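# Crank a sharpener just over one clockwise turn

## Task

Rotate the pencil sharpener's crank slightly more than one complete revolution clockwise, as seen when facing the side where the crank sits. The rotation must stay in place on its own at the end; it does not count if the robot is what holds it there.

## Robot and tools

Robot: one six-joint arm (FANUC CRX-style links; upper arm 428 mm shoulder to elbow, forearm 452 mm elbow to wrist pitch) carrying a Robotiq 140 two-finger gripper. A single fisheye camera, cam_wrist (504x504 pixels), is mounted on the hand. Joint ranges in rad, base outward: waist -3.491..3.491, shoulder -3.140..3.140, elbow -1.187..4.328, forearm roll -3.316..3.316, wrist pitch -3.140..3.140, wrist roll -3.927..3.927. The elbow cannot quite straighten fully.

Frames: the scene frame has its origin on the table top under the arm base, +z up, and +y to the left when looking along +x. The base may sit tilted. The gripper frame: fingers extend along its +z, and they open and close along its y. The reported end_effector_position is the point between the closed pads; closed fingertips stick out about 33 mm past it, open ones about 9 mm. Closing pushes the tips roughly 24 mm further out, so keep that clearance above surfaces.

execute_actions(actions, pictures): actions is a list holding zero or one item. An empty list sends nothing and reports the state with pictures. An action item is {"rows": [...], "steps": n}: 1 to 15 rows, n from 3 to 15 control steps of 1/30 s (default 15); each row covers one step and the final row repeats to fill. A wait item is {"steps": n} with n up to 300, counted from the previous result, so thinking time is included. pictures (true/false) requests camera images; otherwise only empty-list calls return them. A refused call moves nothing.

A row is 9 numbers, each in [-1, 1], in this order: dx, dy, dz, rx, ry, rz, position, force_limit, speed. The first six are an offset, not an absolute pose, expressed in the gripper's own axes. It is counted from the gripper pose given in the latest result that showed it (before any such result in the scene, and for later calls inside the same reply, from the pose at the moment the action begins). Every row in a list uses that same reference, so rows do not accumulate. Scale: 1.0 equals 0.6 m for dx, dy, dz and 180 degrees for rotation; rx, ry, rz form a single rotation vector. An all-zero offset is not a hold: it pulls the hand back to the reference pose. Each control step the commanded pose is clipped to at most 70 mm and 16 degrees from the measured pose, and position wins over orientation if both cannot be met. After an action ends the arm only continues to its last clipped pose, so check the result and send the remainder.

Gripper numbers: position +1 is fully open (140 mm), about -0.8 is where the pads touch, -1 closes until blocked. force_limit maps roughly -1 to 14 N, 0 to 60 N, +1 to 107 N (parts up to 40 mm wide). speed maps roughly -1 to 30 mm/s, 0 to 140, +1 to 250 of gap change.

move(target, speed): target is one 9-number row as above, an offset from the same reference. The hand follows a straight line toward it taking 0.5 to 10 s (longer paths stop at 10 s, short of the goal), rotating the shorter way. speed is in m/s, 0.002 to 0.5 (default 0.25); turning is capped at twice that in rad/s. Finger values are sent at the start. The path ignores obstacles, the hand can lag or overshoot speed (especially near full reach), and faster or deeper contact pushes harder. The arm is stiff: aiming even slightly beyond a firm contact can trigger a fault. The result adds a "move:" line: done (settled near target), off_target, moving, held or fault, plus which limits acted (limits=paced: pose clipped; limits=held: some steps blocked, after which the arm may suddenly go faster) and the distance to target.

wait(seconds): 0 to 10 s, sends nothing new. zoom_image(camera, region): camera "cam_wrist", region [x0, y0, x1, y1] in pixels from the top-left, at most 504 by 504. read_manual(section): returns licence texts only ("licences"). finished_scene(scene): ends the current scene, given its number, irreversibly, and reports success.

Timing: each action's result is taken 3 steps early; those steps run while the next reply is written. Moves and waits keep nothing back and return pictures; a move's path begins once the robot is still, or after 3 s at most.

Result lines: the state line gives end_effector_position (m) and end_effector_quat_wxyz in the scene frame, less accurate at long reach. "Hand target" appears only when nothing is pending. "pose unreachable" and HELD mark steps the clearance check altered or blocked (a mounting block under the base counts as arm). object_status: 0 moving, 1 blocked while opening, 2 blocked while closing (a grip), 3 reached the setpoint or pads met. position_measured is in counts, 3 open to 230 closed, not linear. To squeeze harder while status is 2, raise force_limit and change position slightly (e.g. -1 to -0.98). Flange force is the estimated outside force on the gripper, noisy and including held weight; "no reading" means no estimate. Joint positions list the joints in URDF order. MOTOR HOT warns of heating; OVER-TEMPERATURE FAULT means brakes are set until cooled.

Faults: a joint torque reaching its limit (waist, shoulder, elbow 144 N m; forearm roll, wrist pitch, wrist roll 36 N m, held weight included) or any outside force of 150 N stops the arm for 10 s, skipping the rest of the call. Avoid drops, slips, slams, hard hits and heavy pushes. Camera: cam_wrist is fisheye, K=[[264.114, 0, 248.904], [0, 265.17, 252.204], [0, 0, 1]], its pose follows the joint readings and may be off by a few mm and degrees.

Each tool is called after "Emit:" as name(argument=value, ...), one argument or row to a line, values as JSON.

## Session

I'll start by looking at the current state of the scene.

Emit:
execute_actions(
  actions=[],
)

Scene clock: 0.00 s of 4600.00 s.
end_effector_position=(+0.4456, -0.0976, +0.1851) position_measured=3 object_status=3 end_effector_quat_wxyz=(+0.153, -0.374, +0.879, -0.253)
Joint positions: [ 0.469 -0.429 -0.859  0.638 -0.918 -1.527]
Joint velocities: [-0.001 -0.     0.001  0.001  0.     0.001]
Flange force (N, the push that the arm receives, along the gripper's own x y z axes): no reading
Hand target: +0.446, -0.098, +0.185; +0.153, -0.374, +0.879, -0.253

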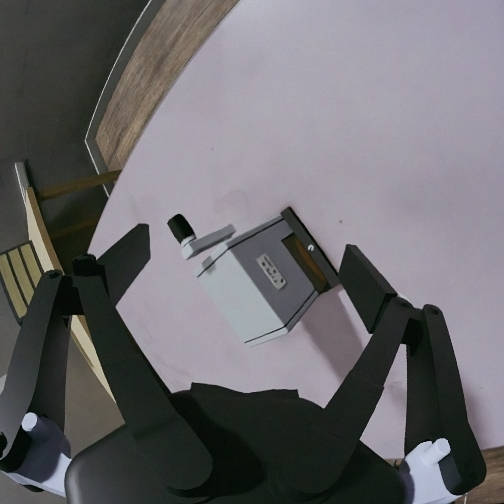

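Emit:
zoom_image(
  camera="cam_wrist",
  region=[140, 180, 360, 360],
)

Region (140, 180, 360, 360) of cam_wrist's 504x504 image, scaled by 2.291, with more detail than that image has; it fills the top 412 rows of this view, and the rest is white.

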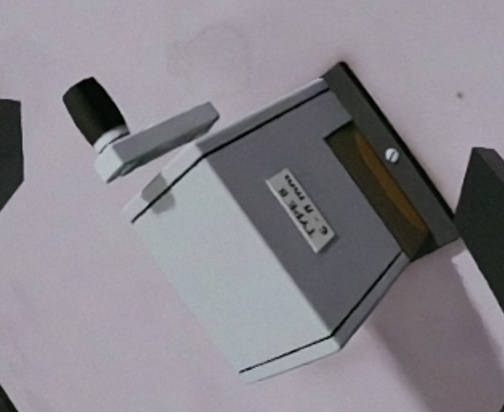

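Emit:
zoom_image(
  camera="cam_wrist",
  region=[155, 200, 255, 290],
)

Region (155, 200, 255, 290) of cam_wrist's 504x504 image, scaled by 5.040, with more detail than that image has; it fills the top 454 rows of this view, and the rest is white.

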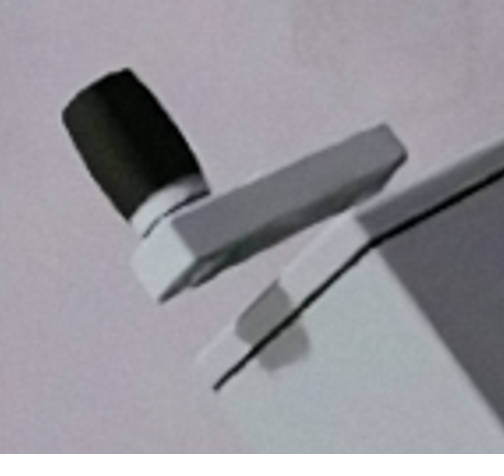

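Emit:
move(
  target=[0.0566, -0.2461, 0.1514, -0.2490, -0.2004, -0.1822, 1, 0, 0],
  speed=0.25,
)

Scene clock: 8.40 s of 4600.00 s.
end_effector_position=(+0.5513, -0.2377, +0.1921) position_measured=3 object_status=3 end_effector_quat_wxyz=(-0.185, +0.684, -0.681, -0.183)
Joint positions: [-0.439  0.588  0.561 -0.485 -1.796  0.443]
Joint velocities: [-0.001  0.001  0.001  0.    -0.002  0.001]
Flange force (N, the push that the arm receives, along the gripper's own x y z axes): [7.0 -14.5 -7.4]
Hand target: +0.551, -0.238, +0.192; -0.185, +0.684, -0.681, -0.183
Off the commanded pose: 0.003 m, 0 deg.
Kept back: nothing.
After step 90, 2.67 s passed at rest.
move: done
camera_calibration (this result's frames):
cam_wrist: T_world_to_cam=[[-0.994606, -0.0735117, -0.0731828, 0.544974], [-0.102325, 0.57962, 0.808437, 0.0457603], [-0.0170114, 0.811564, -0.584016, 0.488243], [0, 0, 0, 1]] pos_world=[0.555022, -0.382702, 0.28803]

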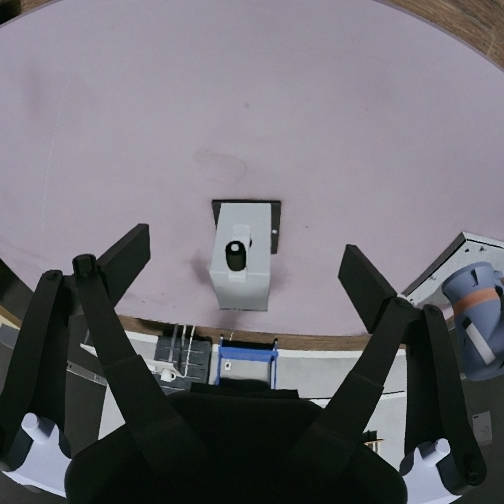

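Emit:
zoom_image(
  camera="cam_wrist",
  region=[180, 185, 310, 325],
)

Region (180, 185, 310, 325) of cam_wrist's 504x504 image, scaled by 3.600, with more detail than that image has; it fills the left 468 columns of this view, and the rest is white.

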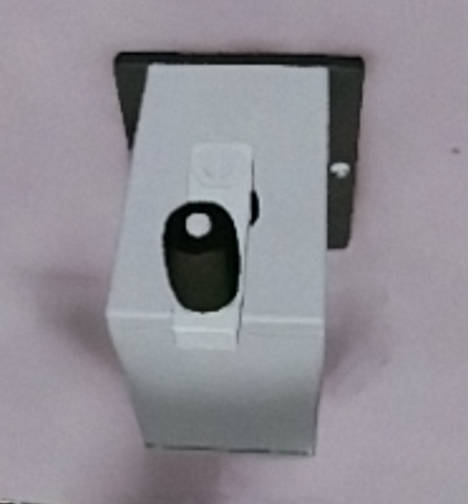

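Emit:
zoom_image(
  camera="cam_wrist",
  region=[205, 195, 285, 290],
)

Region (205, 195, 285, 290) of cam_wrist's 504x504 image, scaled by 5.305, with more detail than that image has; it fills the left 424 columns of this view, and the rest is white.

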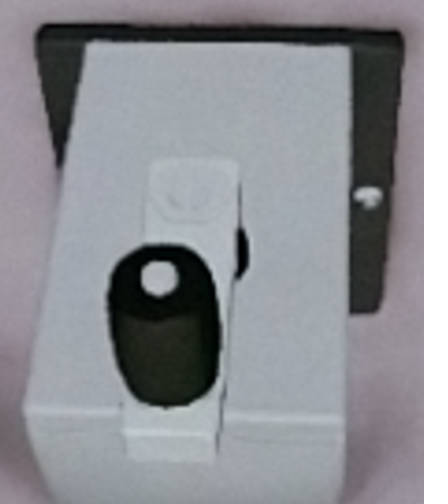

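Emit:
move(
  target=[-0.0109, 0.0590, 0.1255, 0.1709, -0.0801, -0.4257, -1, 0, 1],
  speed=0.45,
)

Scene clock: 31.13 s of 4600.00 s.
end_effector_position=(+0.5165, -0.1947, +0.1308) position_measured=233 object_status=3 end_effector_quat_wxyz=(-0.496, +0.859, -0.112, +0.066)
Joint positions: [-0.68   0.665  0.333 -0.921 -1.789  2.093]
Joint velocities: [0.002 0.001 0.    0.    0.    0.   ]
Flange force (N, the push that the arm receives, along the gripper's own x y z axes): [9.6 3.4 -3.6]
Hand target: +0.516, -0.195, +0.131; -0.496, +0.859, -0.112, +0.066
Off the commanded pose: 0.001 m, 0 deg.
Kept back: nothing.
After step 90, 17.63 s passed at rest.
move: done
camera_calibration (this result's frames):
cam_wrist: T_world_to_cam=[[-0.0293631, -0.484594, -0.874246, 0.035229], [-0.981323, -0.152374, 0.11742, 0.468724], [-0.190114, 0.861366, -0.471069, 0.501239], [0, 0, 0, 1]] pos_world=[0.556297, -0.343256, 0.211879]

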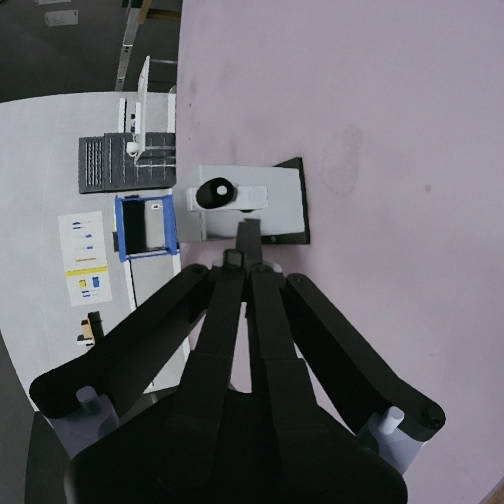

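Emit:
execute_actions(
  actions=[],
)

Scene clock: 31.63 s of 4600.00 s.
end_effector_position=(+0.5165, -0.1947, +0.1307) position_measured=233 object_status=3 end_effector_quat_wxyz=(-0.496, +0.859, -0.112, +0.066)
Joint positions: [-0.68   0.665  0.333 -0.921 -1.789  2.093]
Joint velocities: [-0.001 -0.    -0.     0.002  0.001 -0.   ]
Flange force (N, the push that the arm receives, along the gripper's own x y z axes): [10.2 3.6 -3.1]
Hand target: +0.516, -0.195, +0.131; -0.496, +0.859, -0.112, +0.066
Off the commanded pose: 0.001 m, 0 deg.
Kept back: nothing.
Steps of this call (steps 1 to 15: nothing new was sent). Readings (end_effector_position | what the end effector reports):
1: (+0.5165, -0.1947, +0.1308) | position_measured=233 object_status=3
2: (+0.5165, -0.1947, +0.1307) | position_measured=233 object_status=3
4: (+0.5165, -0.1947, +0.1307) | position_measured=233 object_status=3
8: (+0.5165, -0.1947, +0.1307) | position_measured=233 object_status=3
15: the state above
camera_calibration (this result's frames):
cam_wrist: T_world_to_cam=[[-0.0293818, -0.484569, -0.87426, 0.0352255], [-0.981322, -0.152369, 0.117432, 0.46872], [-0.190114, 0.861381, -0.471041, 0.501232], [0, 0, 0, 1]] pos_world=[0.556292, -0.343265, 0.211855]

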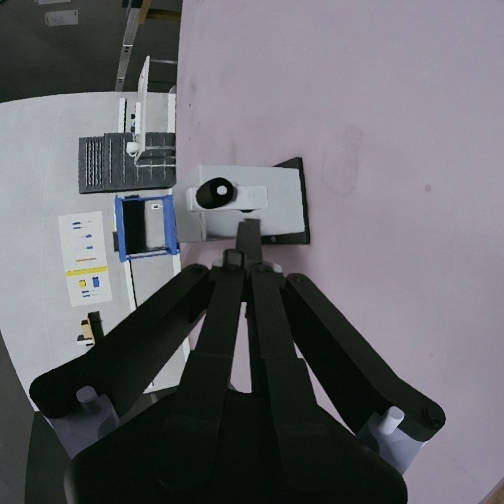

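Emit:
zoom_image(
  camera="cam_wrist",
  region=[170, 140, 330, 280],
)

Region (170, 140, 330, 280) of cam_wrist's 504x504 image, scaled by 3.150, with more detail than that image has; it fills the top 441 rows of this view, and the rest is white.

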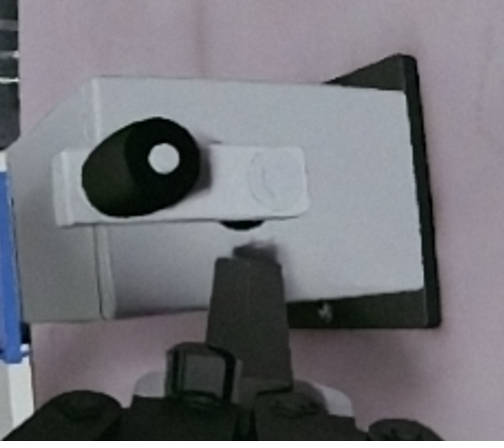

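Emit:
execute_actions(
  actions=[
    {"rows": [[-0.0010,-0.0084,-0.0053,0,0,0,-1,0,1],[0.0022,-0.0121,-0.0061,0,0,0,-1,0,1],[0.0056,-0.0157,-0.0067,0,0,0,-1,0,1],[0.0092,-0.0191,-0.0072,0,0,0,-1,0,1],[0.0129,-0.0224,-0.0076,0,0,0,-1,0,1],[0.0155,-0.0245,-0.0077,0,0,0,-1,0,1],[0.0181,-0.0266,-0.0078,0,0,0,-1,0,1],[0.0207,-0.0285,-0.0078,0,0,0,-1,0,1],[0.0235,-0.0304,-0.0078,0,0,0,-1,0,1],[0.0263,-0.0322,-0.0076,0,0,0,-1,0,1],[0.0291,-0.0339,-0.0074,0,0,0,-1,0,1],[0.0320,-0.0356,-0.0072,0,0,0,-1,0,1],[0.0349,-0.0371,-0.0069,0,0,0,-1,0,1],[0.0378,-0.0386,-0.0065,0,0,0,-1,0,1],[0.0408,-0.0399,-0.0060,0,0,0,-1,0,1]], "steps": 15},
  ],
  pictures=false,
)

Emit:
execute_actions(
  actions=[],
)

Scene clock: 38.47 s of 4600.00 s.
end_effector_position=(+0.5336, -0.1932, +0.1500) position_measured=233 object_status=3 end_effector_quat_wxyz=(-0.496, +0.859, -0.112, +0.066)
Joint positions: [-0.664  0.663  0.381 -0.937 -1.807  2.043]
Joint velocities: [ 0.051  0.039  0.133 -0.038 -0.016 -0.108]
Flange force (N, the push that the arm receives, along the gripper's own x y z axes): [9.2 3.6 -3.4]
Steps of this call (steps 1 to 90: nothing new was sent; then 3.43 s passed at rest; steps 91 to 102: the first 12 steps of this action). Readings (end_effector_position | what the end effector reports):
91: (+0.5165, -0.1947, +0.1308) | position_measured=233 object_status=3
92: (+0.5161, -0.1945, +0.1323) | position_measured=233 object_status=3
94: (+0.5183, -0.1950, +0.1393) | position_measured=233 object_status=3
98: (+0.5266, -0.1939, +0.1462) | position_measured=233 object_status=3
102: the state above

Scene clock: 38.57 s of 4600.00 s.
end_effector_position=(+0.5391, -0.1927, +0.1523) position_measured=233 object_status=3 end_effector_quat_wxyz=(-0.496, +0.859, -0.112, +0.066)
Joint positions: [-0.658  0.668  0.395 -0.941 -1.808  2.032]
Joint velocities: [ 0.055  0.049  0.134 -0.037 -0.011 -0.102]
Flange force (N, the push that the arm receives, along the gripper's own x y z axes): [15.4 5.3 -7.4]
Hand target: +0.542, -0.192, +0.153; -0.496, +0.859, -0.112, +0.066
Off the commanded pose: 0.003 m, 0 deg.
Kept back: nothing.
Steps of this call (steps 1 to 3: the last 3 steps of your previous action). Readings (end_effector_position | what the end effector reports):
1: (+0.5354, -0.1930, +0.1508) | position_measured=233 object_status=3
2: (+0.5372, -0.1929, +0.1516) | position_measured=233 object_status=3
3: the state above
camera_calibration (this result's frames):
cam_wrist: T_world_to_cam=[[-0.029299, -0.484629, -0.874229, 0.0556028], [-0.981307, -0.152481, 0.117416, 0.48866], [-0.190206, 0.861327, -0.471102, 0.513999], [0, 0, 0, 1]] pos_world=[0.57892, -0.341263, 0.23338]

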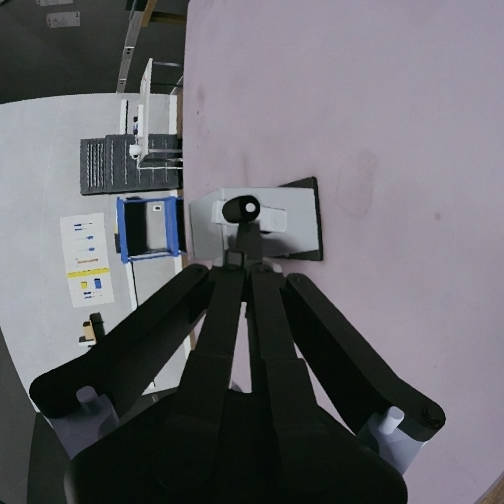

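Emit:
zoom_image(
  camera="cam_wrist",
  region=[180, 160, 340, 280],
)

Region (180, 160, 340, 280) of cam_wrist's 504x504 image, scaled by 3.150, with more detail than that image has; it fills the top 378 rows of this view, and the rest is white.

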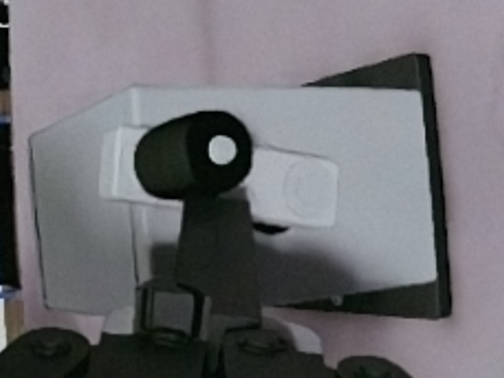

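Emit:
execute_actions(
  actions=[
    {"rows": [[0.0067,-0.0030,0.0011,0,0,0,-1,0,1],[0.0097,-0.0042,0.0016,0,0,0,-1,0,1],[0.0127,-0.0054,0.0022,0,0,0,-1,0,1],[0.0174,-0.0069,0.0033,0,0,0,-1,0,1],[0.0220,-0.0083,0.0044,0,0,0,-1,0,1],[0.0267,-0.0094,0.0058,0,0,0,-1,0,1],[0.0313,-0.0102,0.0072,0,0,0,-1,0,1],[0.0360,-0.0109,0.0088,0,0,0,-1,0,1],[0.0407,-0.0113,0.0105,0,0,0,-1,0,1],[0.0453,-0.0115,0.0123,0,0,0,-1,0,1],[0.0499,-0.0115,0.0143,0,0,0,-1,0,1],[0.0544,-0.0112,0.0163,0,0,0,-1,0,1],[0.0588,-0.0107,0.0185,0,0,0,-1,0,1],[0.0632,-0.0100,0.0207,0,0,0,-1,0,1],[0.0675,-0.0090,0.0231,0,0,0,-1,0,1]], "steps": 15},
  ],
  pictures=false,
)

Emit:
execute_actions(
  actions=[
    {"rows": [[0.0109,0.0025,0.0060,0,0,0,-1,0,1],[0.0149,0.0039,0.0085,0,0,0,-1,0,1],[0.0189,0.0056,0.0111,0,0,0,-1,0,1],[0.0227,0.0074,0.0138,0,0,0,-1,0,1],[0.0263,0.0094,0.0165,0,0,0,-1,0,1],[0.0298,0.0116,0.0192,0,0,0,-1,0,1],[0.0331,0.0140,0.0220,0,0,0,-1,0,1],[0.0363,0.0167,0.0249,0,0,0,-1,0,1],[0.0392,0.0195,0.0277,0,0,0,-1,0,1],[0.0420,0.0224,0.0306,0,0,0,-1,0,1],[0.0446,0.0256,0.0335,0,0,0,-1,0,1],[0.0469,0.0288,0.0364,0,0,0,-1,0,1],[0.0491,0.0323,0.0393,0,0,0,-1,0,1],[0.0510,0.0358,0.0422,0,0,0,-1,0,1],[0.0527,0.0396,0.0450,0,0,0,-1,0,1]], "steps": 15},
  ],
  pictures=false,
)

Emit:
wait(
  seconds=0.3,
)

Scene clock: 43.60 s of 4600.00 s.
end_effector_position=(+0.5682, -0.1901, +0.1544) position_measured=233 object_status=3 end_effector_quat_wxyz=(-0.496, +0.859, -0.112, +0.066)
Joint positions: [-0.631  0.704  0.463 -0.958 -1.805  1.99 ]
Joint velocities: [ 0.082  0.137  0.196 -0.041  0.031 -0.096]
Flange force (N, the push that the arm receives, along the gripper's own x y z axes): [10.3 2.9 -7.4]
Steps of this call (steps 1 to 90: nothing new was sent; then 1.63 s passed at rest; steps 91 to 102: the first 12 steps of this action). Readings (end_effector_position | what the end effector reports):
91: (+0.5423, -0.1924, +0.1533) | position_measured=233 object_status=3
92: (+0.5429, -0.1924, +0.1534) | position_measured=233 object_status=3
94: (+0.5459, -0.1922, +0.1541) | position_measured=233 object_status=3
98: (+0.5563, -0.1911, +0.1554) | position_measured=233 object_status=3
102: the state above

Scene clock: 44.10 s of 4600.00 s.
end_effector_position=(+0.6036, -0.1871, +0.1308) position_measured=233 object_status=3 end_effector_quat_wxyz=(-0.496, +0.859, -0.112, +0.066)
Joint positions: [-0.598  0.78   0.536 -0.97  -1.778  1.973]
Joint velocities: [ 0.047  0.154  0.091 -0.007  0.072  0.031]
Flange force (N, the push that the arm receives, along the gripper's own x y z axes): [15.2 2.7 -5.3]
Off your previous action's commanded pose: 0.006 m, 0 deg at its last step (step 3 of this call).
Steps of this call (steps 1 to 3: the last 3 steps of your previous action; steps 4 to 15: the first 12 steps of this action, its rows measured from where the robot was after step 3). Readings (end_effector_position | what the end effector reports):
3: (+0.5768, -0.1894, +0.1521) | position_measured=233 object_status=3
4: (+0.5796, -0.1891, +0.1510) | position_measured=233 object_status=3
5: (+0.5821, -0.1889, +0.1498) | position_measured=233 object_status=3
7: (+0.5867, -0.1885, +0.1471) | position_measured=233 object_status=3
11: (+0.5959, -0.1877, +0.1399) | position_measured=233 object_status=3
15: the state above

Scene clock: 44.50 s of 4600.00 s.
end_effector_position=(+0.6103, -0.1866, +0.1181) position_measured=233 object_status=3 end_effector_quat_wxyz=(-0.496, +0.859, -0.112, +0.066)
Joint positions: [-0.591  0.804  0.547 -0.97  -1.765  1.981]
Joint velocities: [ 0.     0.    -0.002 -0.     0.    -0.   ]
Flange force (N, the push that the arm receives, along the gripper's own x y z axes): [14.1 5.8 -3.5]
Hand target: +0.610, -0.187, +0.118; -0.496, +0.859, -0.112, +0.066
Off the commanded pose: 0.000 m, 0 deg.
Kept back: nothing.
Steps of this call (steps 1 to 3: the last 3 steps of your previous action; steps 4 to 12: nothing new was sent). Readings (end_effector_position | what the end effector reports):
1: (+0.6053, -0.1869, +0.1283) | position_measured=233 object_status=3
2: (+0.6068, -0.1868, +0.1257) | position_measured=233 object_status=3
4: (+0.6093, -0.1866, +0.1203) | position_measured=233 object_status=3
8: (+0.6103, -0.1865, +0.1181) | position_measured=233 object_status=3
12: the state above
camera_calibration (this result's frames):
cam_wrist: T_world_to_cam=[[-0.0293449, -0.484682, -0.874198, 0.0307772], [-0.981318, -0.152396, 0.117434, 0.563454], [-0.190143, 0.861312, -0.471155, 0.506141], [0, 0, 0, 1]] pos_world=[0.650069, -0.33516, 0.199208]

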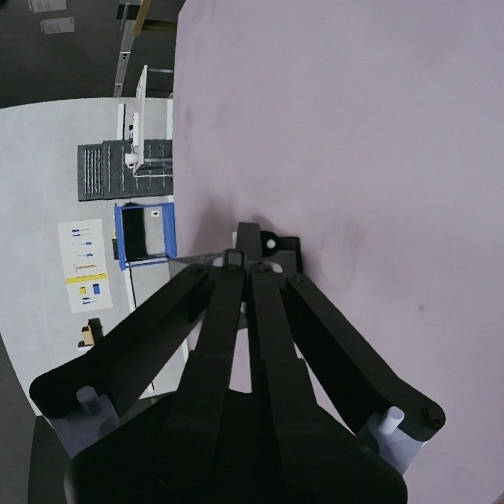

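Emit:
zoom_image(
  camera="cam_wrist",
  region=[190, 190, 330, 300],
)

Region (190, 190, 330, 300) of cam_wrist's 504x504 image, scaled by 3.600, with more detail than that image has; it fills the top 396 rows of this view, and the rest is white.

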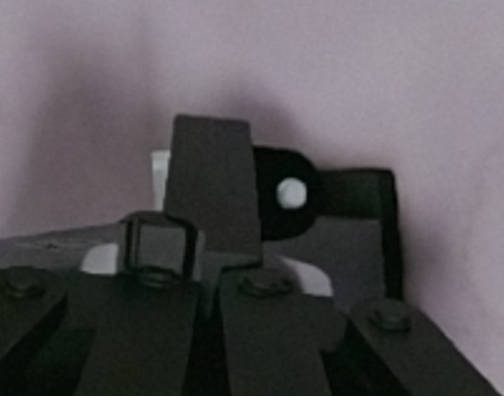

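Emit:
execute_actions(
  actions=[
    {"rows": [[0.0023,0.0011,0.0016,0,0,0,-1,0,1],[0.0032,0.0037,0.0035,0,0,0,-1,0,1],[0.0045,0.0076,0.0063,0,0,0,-1,0,1],[0.0055,0.0116,0.0090,0,0,0,-1,0,1],[0.0062,0.0157,0.0117,0,0,0,-1,0,1],[0.0067,0.0199,0.0144,0,0,0,-1,0,1],[0.0070,0.0242,0.0169,0,0,0,-1,0,1],[0.0071,0.0285,0.0195,0,0,0,-1,0,1],[0.0068,0.0328,0.0219,0,0,0,-1,0,1],[0.0064,0.0372,0.0242,0,0,0,-1,0,1],[0.0057,0.0416,0.0265,0,0,0,-1,0,1],[0.0047,0.0460,0.0286,0,0,0,-1,0,1],[0.0035,0.0504,0.0306,0,0,0,-1,0,1],[0.0021,0.0547,0.0326,0,0,0,-1,0,1],[0.0005,0.0591,0.0344,0,0,0,-1,0,1]], "steps": 15},
  ],
  pictures=false,
)

Emit:
execute_actions(
  actions=[
    {"rows": [[-0.0048,0.0126,0.0053,0,0,0,-1,0,1],[-0.0069,0.0168,0.0068,0,0,0,-1,0,1],[-0.0092,0.0210,0.0083,0,0,0,-1,0,1],[-0.0118,0.0250,0.0096,0,0,0,-1,0,1],[-0.0145,0.0290,0.0107,0,0,0,-1,0,1],[-0.0174,0.0329,0.0118,0,0,0,-1,0,1],[-0.0205,0.0367,0.0127,0,0,0,-1,0,1],[-0.0238,0.0404,0.0134,0,0,0,-1,0,1],[-0.0272,0.0439,0.0140,0,0,0,-1,0,1],[-0.0309,0.0473,0.0144,0,0,0,-1,0,1],[-0.0346,0.0506,0.0147,0,0,0,-1,0,1],[-0.0385,0.0536,0.0149,0,0,0,-1,0,1],[-0.0426,0.0565,0.0149,0,0,0,-1,0,1],[-0.0467,0.0593,0.0147,0,0,0,-1,0,1],[-0.0510,0.0618,0.0144,0,0,0,-1,0,1]], "steps": 15},
  ],
  pictures=false,
)

Emit:
execute_actions(
  actions=[
    {"rows": [[-0.0124,0.0074,-0.0009,0,0,0,-1,0,1],[-0.0168,0.0095,-0.0015,0,0,0,-1,0,1],[-0.0213,0.0115,-0.0023,0,0,0,-1,0,1],[-0.0259,0.0133,-0.0032,0,0,0,-1,0,1],[-0.0305,0.0148,-0.0042,0,0,0,-1,0,1],[-0.0351,0.0161,-0.0054,0,0,0,-1,0,1],[-0.0398,0.0172,-0.0067,0,0,0,-1,0,1],[-0.0445,0.0181,-0.0082,0,0,0,-1,0,1],[-0.0491,0.0187,-0.0098,0,0,0,-1,0,1],[-0.0538,0.0192,-0.0115,0,0,0,-1,0,1],[-0.0584,0.0194,-0.0133,0,0,0,-1,0,1],[-0.0630,0.0193,-0.0152,0,0,0,-1,0,1],[-0.0675,0.0191,-0.0173,0,0,0,-1,0,1],[-0.0720,0.0186,-0.0194,0,0,0,-1,0,1],[-0.0763,0.0178,-0.0217,0,0,0,-1,0,1]], "steps": 15},
  ],
  pictures=false,
)

Emit:
wait(
  seconds=0.3,
)

Scene clock: 48.97 s of 4600.00 s.
end_effector_position=(+0.6142, -0.1862, +0.0905) position_measured=233 object_status=3 end_effector_quat_wxyz=(-0.496, +0.859, -0.112, +0.066)
Joint positions: [-0.587  0.842  0.546 -0.965 -1.739  2.011]
Joint velocities: [ 0.001  0.089 -0.066  0.024  0.083  0.131]
Flange force (N, the push that the arm receives, along the gripper's own x y z axes): [15.1 5.9 -6.0]
Steps of this call (steps 1 to 90: nothing new was sent; then 1.07 s passed at rest; steps 91 to 102: the first 12 steps of this action). Readings (end_effector_position | what the end effector reports):
91: (+0.6102, -0.1866, +0.1181) | position_measured=233 object_status=3
92: (+0.6106, -0.1866, +0.1176) | position_measured=233 object_status=3
94: (+0.6123, -0.1865, +0.1140) | position_measured=233 object_status=3
98: (+0.6147, -0.1864, +0.1028) | position_measured=233 object_status=3
102: the state above

Scene clock: 49.47 s of 4600.00 s.
end_effector_position=(+0.5922, -0.1878, +0.0523) position_measured=233 object_status=3 end_effector_quat_wxyz=(-0.496, +0.859, -0.112, +0.066)
Joint positions: [-0.604  0.861  0.479 -0.948 -1.704  2.09 ]
Joint velocities: [-0.06  -0.016 -0.182  0.043  0.05   0.165]
Flange force (N, the push that the arm receives, along the gripper's own x y z axes): [15.9 7.7 -3.1]
Off your previous action's commanded pose: 0.005 m, 0 deg at its last step (step 3 of this call).
Steps of this call (steps 1 to 3: the last 3 steps of your previous action; steps 4 to 15: the first 12 steps of this action, its rows measured from where the robot was after step 3). Readings (end_effector_position | what the end effector reports):
3: (+0.6123, -0.1861, +0.0818) | position_measured=233 object_status=3
4: (+0.6114, -0.1862, +0.0790) | position_measured=233 object_status=3
5: (+0.6102, -0.1862, +0.0760) | position_measured=233 object_status=3
7: (+0.6075, -0.1863, +0.0703) | position_measured=233 object_status=3
11: (+0.6008, -0.1870, +0.0607) | position_measured=233 object_status=3
15: the state above

Scene clock: 49.97 s of 4600.00 s.
end_effector_position=(+0.5506, -0.1915, +0.0413) position_measured=233 object_status=3 end_effector_quat_wxyz=(-0.496, +0.859, -0.112, +0.066)
Joint positions: [-0.642  0.824  0.378 -0.923 -1.693  2.164]
Joint velocities: [-0.082 -0.118 -0.199  0.048 -0.011  0.11 ]
Flange force (N, the push that the arm receives, along the gripper's own x y z axes): [12.1 6.2 -3.9]
Off your previous action's commanded pose: 0.006 m, 0 deg at its last step (step 3 of this call).
Steps of this call (steps 1 to 3: the last 3 steps of your previous action; steps 4 to 15: the first 12 steps of this action, its rows measured from where the robot was after step 3). Readings (end_effector_position | what the end effector reports):
3: (+0.5849, -0.1885, +0.0478) | position_measured=233 object_status=3
4: (+0.5823, -0.1887, +0.0465) | position_measured=233 object_status=3
5: (+0.5796, -0.1889, +0.0453) | position_measured=233 object_status=3
7: (+0.5739, -0.1894, +0.0433) | position_measured=233 object_status=3
11: (+0.5623, -0.1904, +0.0411) | position_measured=233 object_status=3
15: the state above

Scene clock: 50.37 s of 4600.00 s.
end_effector_position=(+0.5366, -0.1926, +0.0450) position_measured=233 object_status=3 end_effector_quat_wxyz=(-0.496, +0.859, -0.112, +0.066)
Joint positions: [-0.655  0.803  0.347 -0.915 -1.697  2.179]
Joint velocities: [-0.002 -0.    -0.001  0.001 -0.     0.001]
Flange force (N, the push that the arm receives, along the gripper's own x y z axes): [11.9 7.1 -3.8]
Hand target: +0.537, -0.193, +0.045; -0.496, +0.859, -0.112, +0.066
Off the commanded pose: 0.000 m, 0 deg.
Kept back: nothing.
Steps of this call (steps 1 to 3: the last 3 steps of your previous action; steps 4 to 12: nothing new was sent). Readings (end_effector_position | what the end effector reports):
1: (+0.5476, -0.1917, +0.0418) | position_measured=233 object_status=3
2: (+0.5446, -0.1919, +0.0425) | position_measured=233 object_status=3
4: (+0.5389, -0.1924, +0.0442) | position_measured=233 object_status=3
8: (+0.5366, -0.1926, +0.0450) | position_measured=233 object_status=3
12: the state above
camera_calibration (this result's frames):
cam_wrist: T_world_to_cam=[[-0.0294574, -0.484351, -0.874377, -0.038073], [-0.981234, -0.15275, 0.117672, 0.498681], [-0.190556, 0.861435, -0.470763, 0.463128], [0, 0, 0, 1]] pos_world=[0.576453, -0.341222, 0.126053]

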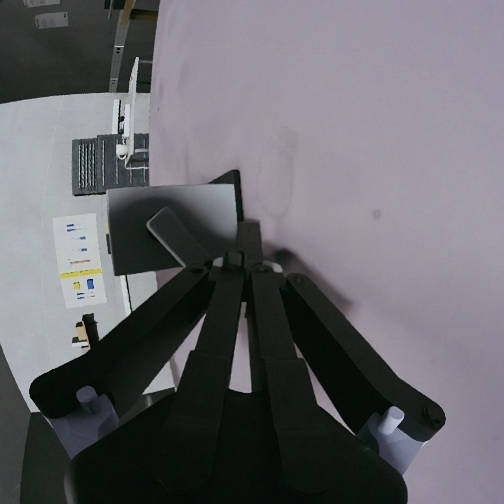

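Emit:
zoom_image(
  camera="cam_wrist",
  region=[90, 150, 310, 310],
)

Region (90, 150, 310, 310) of cam_wrist's 504x504 image, scaled by 2.291, with more detail than that image has; it fills the top 367 rows of this view, and the rest is white.

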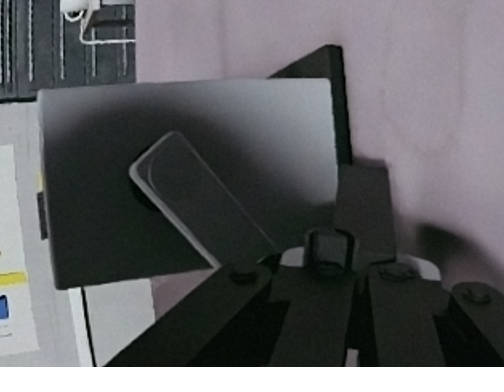

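Emit:
execute_actions(
  actions=[
    {"rows": [[-0.0012,-0.0013,-0.0012,0,0,0,-1,0,1],[-0.0041,-0.0020,-0.0028,0,0,0,-1,0,1],[-0.0082,-0.0031,-0.0053,0,0,0,-1,0,1],[-0.0123,-0.0045,-0.0078,0,0,0,-1,0,1],[-0.0162,-0.0061,-0.0103,0,0,0,-1,0,1],[-0.0200,-0.0079,-0.0130,0,0,0,-1,0,1],[-0.0237,-0.0100,-0.0157,0,0,0,-1,0,1],[-0.0272,-0.0122,-0.0185,0,0,0,-1,0,1],[-0.0305,-0.0146,-0.0213,0,0,0,-1,0,1],[-0.0337,-0.0172,-0.0241,0,0,0,-1,0,1],[-0.0366,-0.0200,-0.0270,0,0,0,-1,0,1],[-0.0394,-0.0230,-0.0298,0,0,0,-1,0,1],[-0.0420,-0.0261,-0.0327,0,0,0,-1,0,1],[-0.0443,-0.0294,-0.0356,0,0,0,-1,0,1],[-0.0465,-0.0328,-0.0385,0,0,0,-1,0,1]], "steps": 15},
  ],
  pictures=false,
)

Emit:
execute_actions(
  actions=[
    {"rows": [[-0.0061,-0.0099,-0.0083,0,0,0,-1,0,1],[-0.0078,-0.0136,-0.0111,0,0,0,-1,0,1],[-0.0093,-0.0174,-0.0140,0,0,0,-1,0,1],[-0.0105,-0.0213,-0.0168,0,0,0,-1,0,1],[-0.0115,-0.0254,-0.0195,0,0,0,-1,0,1],[-0.0123,-0.0295,-0.0222,0,0,0,-1,0,1],[-0.0128,-0.0337,-0.0249,0,0,0,-1,0,1],[-0.0131,-0.0379,-0.0274,0,0,0,-1,0,1],[-0.0131,-0.0422,-0.0299,0,0,0,-1,0,1],[-0.0129,-0.0466,-0.0324,0,0,0,-1,0,1],[-0.0124,-0.0509,-0.0347,0,0,0,-1,0,1],[-0.0117,-0.0553,-0.0369,0,0,0,-1,0,1],[-0.0108,-0.0597,-0.0391,0,0,0,-1,0,1],[-0.0096,-0.0641,-0.0411,0,0,0,-1,0,1],[-0.0082,-0.0685,-0.0431,0,0,0,-1,0,1]], "steps": 15},
  ],
  pictures=false,
)

Emit:
execute_actions(
  actions=[
    {"rows": [[0.0041,-0.0125,-0.0055,0,0,0,-1,0,1],[0.0060,-0.0168,-0.0072,0,0,0,-1,0,1],[0.0081,-0.0210,-0.0088,0,0,0,-1,0,1],[0.0104,-0.0252,-0.0102,0,0,0,-1,0,1],[0.0129,-0.0293,-0.0115,0,0,0,-1,0,1],[0.0156,-0.0333,-0.0127,0,0,0,-1,0,1],[0.0186,-0.0372,-0.0137,0,0,0,-1,0,1],[0.0217,-0.0410,-0.0146,0,0,0,-1,0,1],[0.0250,-0.0446,-0.0154,0,0,0,-1,0,1],[0.0284,-0.0481,-0.0160,0,0,0,-1,0,1],[0.0320,-0.0515,-0.0164,0,0,0,-1,0,1],[0.0358,-0.0548,-0.0167,0,0,0,-1,0,1],[0.0397,-0.0579,-0.0168,0,0,0,-1,0,1],[0.0437,-0.0608,-0.0168,0,0,0,-1,0,1],[0.0479,-0.0635,-0.0167,0,0,0,-1,0,1]], "steps": 15},
  ],
  pictures=false,
)

Emit:
execute_actions(
  actions=[
    {"rows": [[0.0119,-0.0078,0.0005,0,0,0,-1,0,1],[0.0163,-0.0102,0.0010,0,0,0,-1,0,1],[0.0207,-0.0123,0.0016,0,0,0,-1,0,1],[0.0252,-0.0143,0.0023,0,0,0,-1,0,1],[0.0298,-0.0160,0.0032,0,0,0,-1,0,1],[0.0344,-0.0176,0.0043,0,0,0,-1,0,1],[0.0390,-0.0189,0.0054,0,0,0,-1,0,1],[0.0437,-0.0200,0.0068,0,0,0,-1,0,1],[0.0484,-0.0209,0.0082,0,0,0,-1,0,1],[0.0515,-0.0213,0.0093,0,0,0,-1,0,1],[0.0546,-0.0217,0.0104,0,0,0,-1,0,1],[0.0562,-0.0218,0.0109,0,0,0,-1,0,1]], "steps": 15},
  ],
  pictures=false,
)

Emit:
wait(
  seconds=0.2,
)

Scene clock: 53.10 s of 4600.00 s.
end_effector_position=(+0.5150, -0.1944, +0.0615) position_measured=233 object_status=3 end_effector_quat_wxyz=(-0.496, +0.859, -0.112, +0.066)
Joint positions: [-0.677  0.755  0.303 -0.905 -1.715  2.189]
Joint velocities: [-0.061 -0.158 -0.105  0.026 -0.073 -0.001]
Flange force (N, the push that the arm receives, along the gripper's own x y z axes): [8.4 6.7 -3.4]
Steps of this call (steps 1 to 70: nothing new was sent; steps 71 to 82: the first 12 steps of this action). Readings (end_effector_position | what the end effector reports):
71: (+0.5366, -0.1926, +0.0450) | position_measured=233 object_status=3
72: (+0.5362, -0.1923, +0.0456) | position_measured=233 object_status=3
74: (+0.5333, -0.1924, +0.0474) | position_measured=233 object_status=3
78: (+0.5236, -0.1936, +0.0533) | position_measured=233 object_status=3
82: the state above

Scene clock: 53.60 s of 4600.00 s.
end_effector_position=(+0.5015, -0.1954, +0.1033) position_measured=233 object_status=3 end_effector_quat_wxyz=(-0.496, +0.859, -0.112, +0.066)
Joint positions: [-0.693  0.682  0.288 -0.904 -1.762  2.151]
Joint velocities: [ 0.001 -0.11   0.058 -0.028 -0.097 -0.13 ]
Flange force (N, the push that the arm receives, along the gripper's own x y z axes): [8.1 5.5 -3.7]
Off your previous action's commanded pose: 0.006 m, 0 deg at its last step (step 3 of this call).
Steps of this call (steps 1 to 3: the last 3 steps of your previous action; steps 4 to 15: the first 12 steps of this action, its rows measured from where the robot was after step 3). Readings (end_effector_position | what the end effector reports):
3: (+0.5097, -0.1948, +0.0687) | position_measured=233 object_status=3
4: (+0.5082, -0.1950, +0.0713) | position_measured=233 object_status=3
5: (+0.5069, -0.1951, +0.0740) | position_measured=233 object_status=3
7: (+0.5047, -0.1952, +0.0795) | position_measured=233 object_status=3
11: (+0.5017, -0.1955, +0.0912) | position_measured=233 object_status=3
15: the state above

Scene clock: 54.10 s of 4600.00 s.
end_effector_position=(+0.5213, -0.1940, +0.1427) position_measured=233 object_status=3 end_effector_quat_wxyz=(-0.496, +0.859, -0.112, +0.066)
Joint positions: [-0.675  0.656  0.349 -0.928 -1.801  2.07 ]
Joint velocities: [ 0.065  0.004  0.176 -0.057 -0.048 -0.167]
Flange force (N, the push that the arm receives, along the gripper's own x y z axes): [10.3 6.0 -3.4]
Off your previous action's commanded pose: 0.005 m, 0 deg at its last step (step 3 of this call).
Steps of this call (steps 1 to 3: the last 3 steps of your previous action; steps 4 to 15: the first 12 steps of this action, its rows measured from where the robot was after step 3). Readings (end_effector_position | what the end effector reports):
3: (+0.5029, -0.1956, +0.1123) | position_measured=233 object_status=3
4: (+0.5037, -0.1955, +0.1152) | position_measured=233 object_status=3
5: (+0.5046, -0.1955, +0.1182) | position_measured=233 object_status=3
7: (+0.5070, -0.1954, +0.1240) | position_measured=233 object_status=3
11: (+0.5132, -0.1947, +0.1340) | position_measured=233 object_status=3
15: the state above

Scene clock: 54.60 s of 4600.00 s.
end_effector_position=(+0.5614, -0.1903, +0.1560) position_measured=233 object_status=3 end_effector_quat_wxyz=(-0.496, +0.859, -0.112, +0.066)
Joint positions: [-0.637  0.693  0.447 -0.955 -1.808  1.997]
Joint velocities: [ 0.056  0.09   0.146 -0.031  0.014 -0.08 ]
Flange force (N, the push that the arm receives, along the gripper's own x y z axes): [16.7 4.8 -5.8]
Off your previous action's commanded pose: 0.006 m, 0 deg at its last step (step 3 of this call).
Steps of this call (steps 1 to 3: the last 3 steps of your previous action; steps 4 to 15: the first 12 steps of this action, its rows measured from where the robot was after step 3). Readings (end_effector_position | what the end effector reports):
3: (+0.5284, -0.1933, +0.1477) | position_measured=233 object_status=3
4: (+0.5310, -0.1930, +0.1492) | position_measured=233 object_status=3
5: (+0.5336, -0.1928, +0.1505) | position_measured=233 object_status=3
7: (+0.5391, -0.1922, +0.1528) | position_measured=233 object_status=3
11: (+0.5505, -0.1912, +0.1556) | position_measured=233 object_status=3
15: the state above

Scene clock: 54.90 s of 4600.00 s.
end_effector_position=(+0.5641, -0.1902, +0.1558) position_measured=233 object_status=3 end_effector_quat_wxyz=(-0.496, +0.859, -0.112, +0.066)
Joint positions: [-0.634  0.697  0.454 -0.956 -1.807  1.994]
Joint velocities: [ 0.     0.     0.001 -0.    -0.001  0.001]
Flange force (N, the push that the arm receives, along the gripper's own x y z axes): [12.7 3.7 -4.9]
Hand target: +0.564, -0.190, +0.156; -0.496, +0.859, -0.112, +0.066
Off the commanded pose: 0.000 m, 0 deg.
Kept back: nothing.
Steps of this call (steps 1 to 3: the last 3 steps of your previous action; steps 4 to 9: nothing new was sent). Readings (end_effector_position | what the end effector reports):
1: (+0.5632, -0.1902, +0.1559) | position_measured=233 object_status=3
2: (+0.5639, -0.1901, +0.1558) | position_measured=233 object_status=3
4: (+0.5641, -0.1902, +0.1558) | position_measured=233 object_status=3
8: (+0.5641, -0.1902, +0.1558) | position_measured=233 object_status=3
9: the state above
camera_calibration (this result's frames):
cam_wrist: T_world_to_cam=[[-0.0290986, -0.484691, -0.874202, 0.0604817], [-0.981273, -0.152746, 0.117351, 0.513103], [-0.19041, 0.861245, -0.471169, 0.518408], [0, 0, 0, 1]] pos_world=[0.603964, -0.338787, 0.236918]

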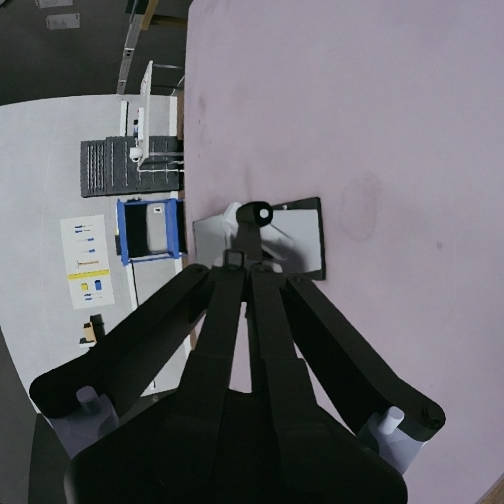

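Emit:
zoom_image(
  camera="cam_wrist",
  region=[180, 170, 340, 290],
)

Region (180, 170, 340, 290) of cam_wrist's 504x504 image, scaled by 3.150, with more detail than that image has; it fills the top 378 rows of this view, and the rest is white.

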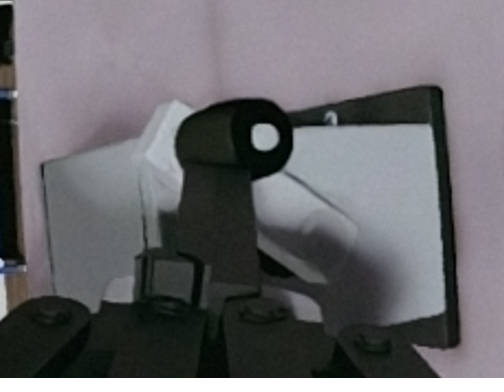

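Emit:
move(
  target=[-0.025, -0.012, -0.11, 0, 0, 0, -1, 0, 1],
  speed=0.15,
)

Scene clock: 56.00 s of 4600.00 s.
end_effector_position=(+0.5357, -0.2379, +0.1951) position_measured=233 object_status=3 end_effector_quat_wxyz=(-0.496, +0.859, -0.112, +0.066)
Joint positions: [-0.712  0.695  0.542 -0.949 -1.921  1.964]
Joint velocities: [ 0.001  0.     0.001 -0.001 -0.     0.001]
Flange force (N, the push that the arm receives, along the gripper's own x y z axes): [15.7 3.5 -8.5]
Hand target: +0.536, -0.238, +0.195; -0.496, +0.859, -0.112, +0.066
Off the commanded pose: 0.000 m, 0 deg.
Kept back: nothing.
move: done
camera_calibration (this result's frames):
cam_wrist: T_world_to_cam=[[-0.0288505, -0.484876, -0.874107, 0.0707207], [-0.981238, -0.153034, 0.117276, 0.473253], [-0.190632, 0.86109, -0.471363, 0.572733], [0, 0, 0, 1]] pos_world=[0.575595, -0.386461, 0.276282]

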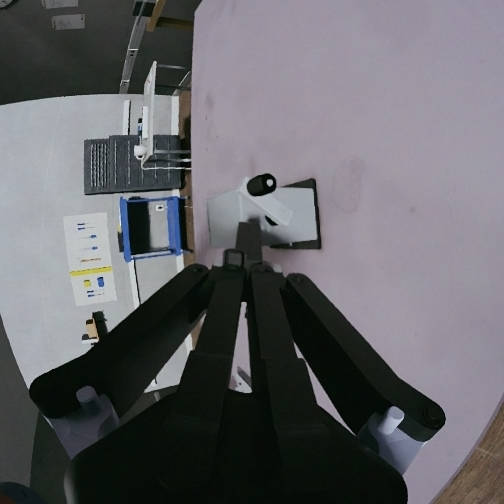

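Emit:
zoom_image(
  camera="cam_wrist",
  region=[190, 150, 340, 270],
)

Region (190, 150, 340, 270) of cam_wrist's 504x504 image, scaled by 3.360, with more detail than that image has; it fills the top 403 rows of this view, and the rest is white.

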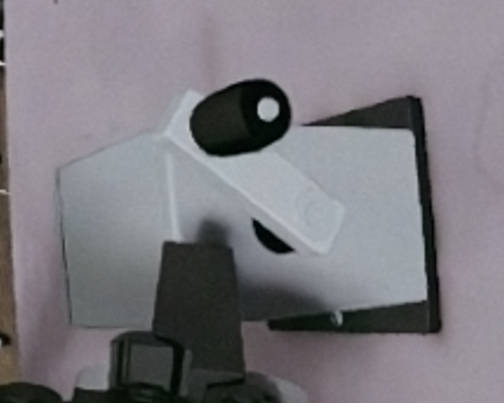

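Emit:
wait(
  seconds=1,
)

Scene clock: 57.17 s of 4600.00 s.
end_effector_position=(+0.5357, -0.2379, +0.1951) position_measured=233 object_status=3 end_effector_quat_wxyz=(-0.496, +0.859, -0.112, +0.066)
Joint positions: [-0.712  0.695  0.542 -0.95  -1.921  1.964]
Joint velocities: [ 0.002 -0.     0.001 -0.001 -0.     0.   ]
Flange force (N, the push that the arm receives, along the gripper's own x y z axes): [12.9 3.6 -6.6]
Hand target: +0.536, -0.238, +0.195; -0.496, +0.859, -0.112, +0.066
Off the commanded pose: 0.000 m, 0 deg.
Kept back: nothing.
Steps of this call (steps 1 to 35: nothing new was sent). Readings (end_effector_position | what the end effector reports):
1: (+0.5357, -0.2379, +0.1951) | position_measured=233 object_status=3
2: (+0.5357, -0.2379, +0.1951) | position_measured=233 object_status=3
4: (+0.5357, -0.2379, +0.1951) | position_measured=233 object_status=3
8: (+0.5357, -0.2379, +0.1951) | position_measured=233 object_status=3
35: the state above
camera_calibration (this result's frames):
cam_wrist: T_world_to_cam=[[-0.0287963, -0.484836, -0.874131, 0.070731], [-0.981247, -0.153031, 0.117204, 0.473294], [-0.190594, 0.861113, -0.471337, 0.572718], [0, 0, 0, 1]] pos_world=[0.575611, -0.386453, 0.2763]

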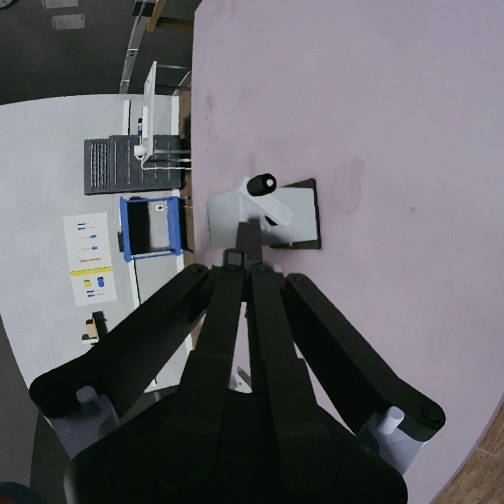

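The crank is still in the same position after I let go.

Emit:
finished_scene(
  scene=1,
)

The scene is finished: the task was done.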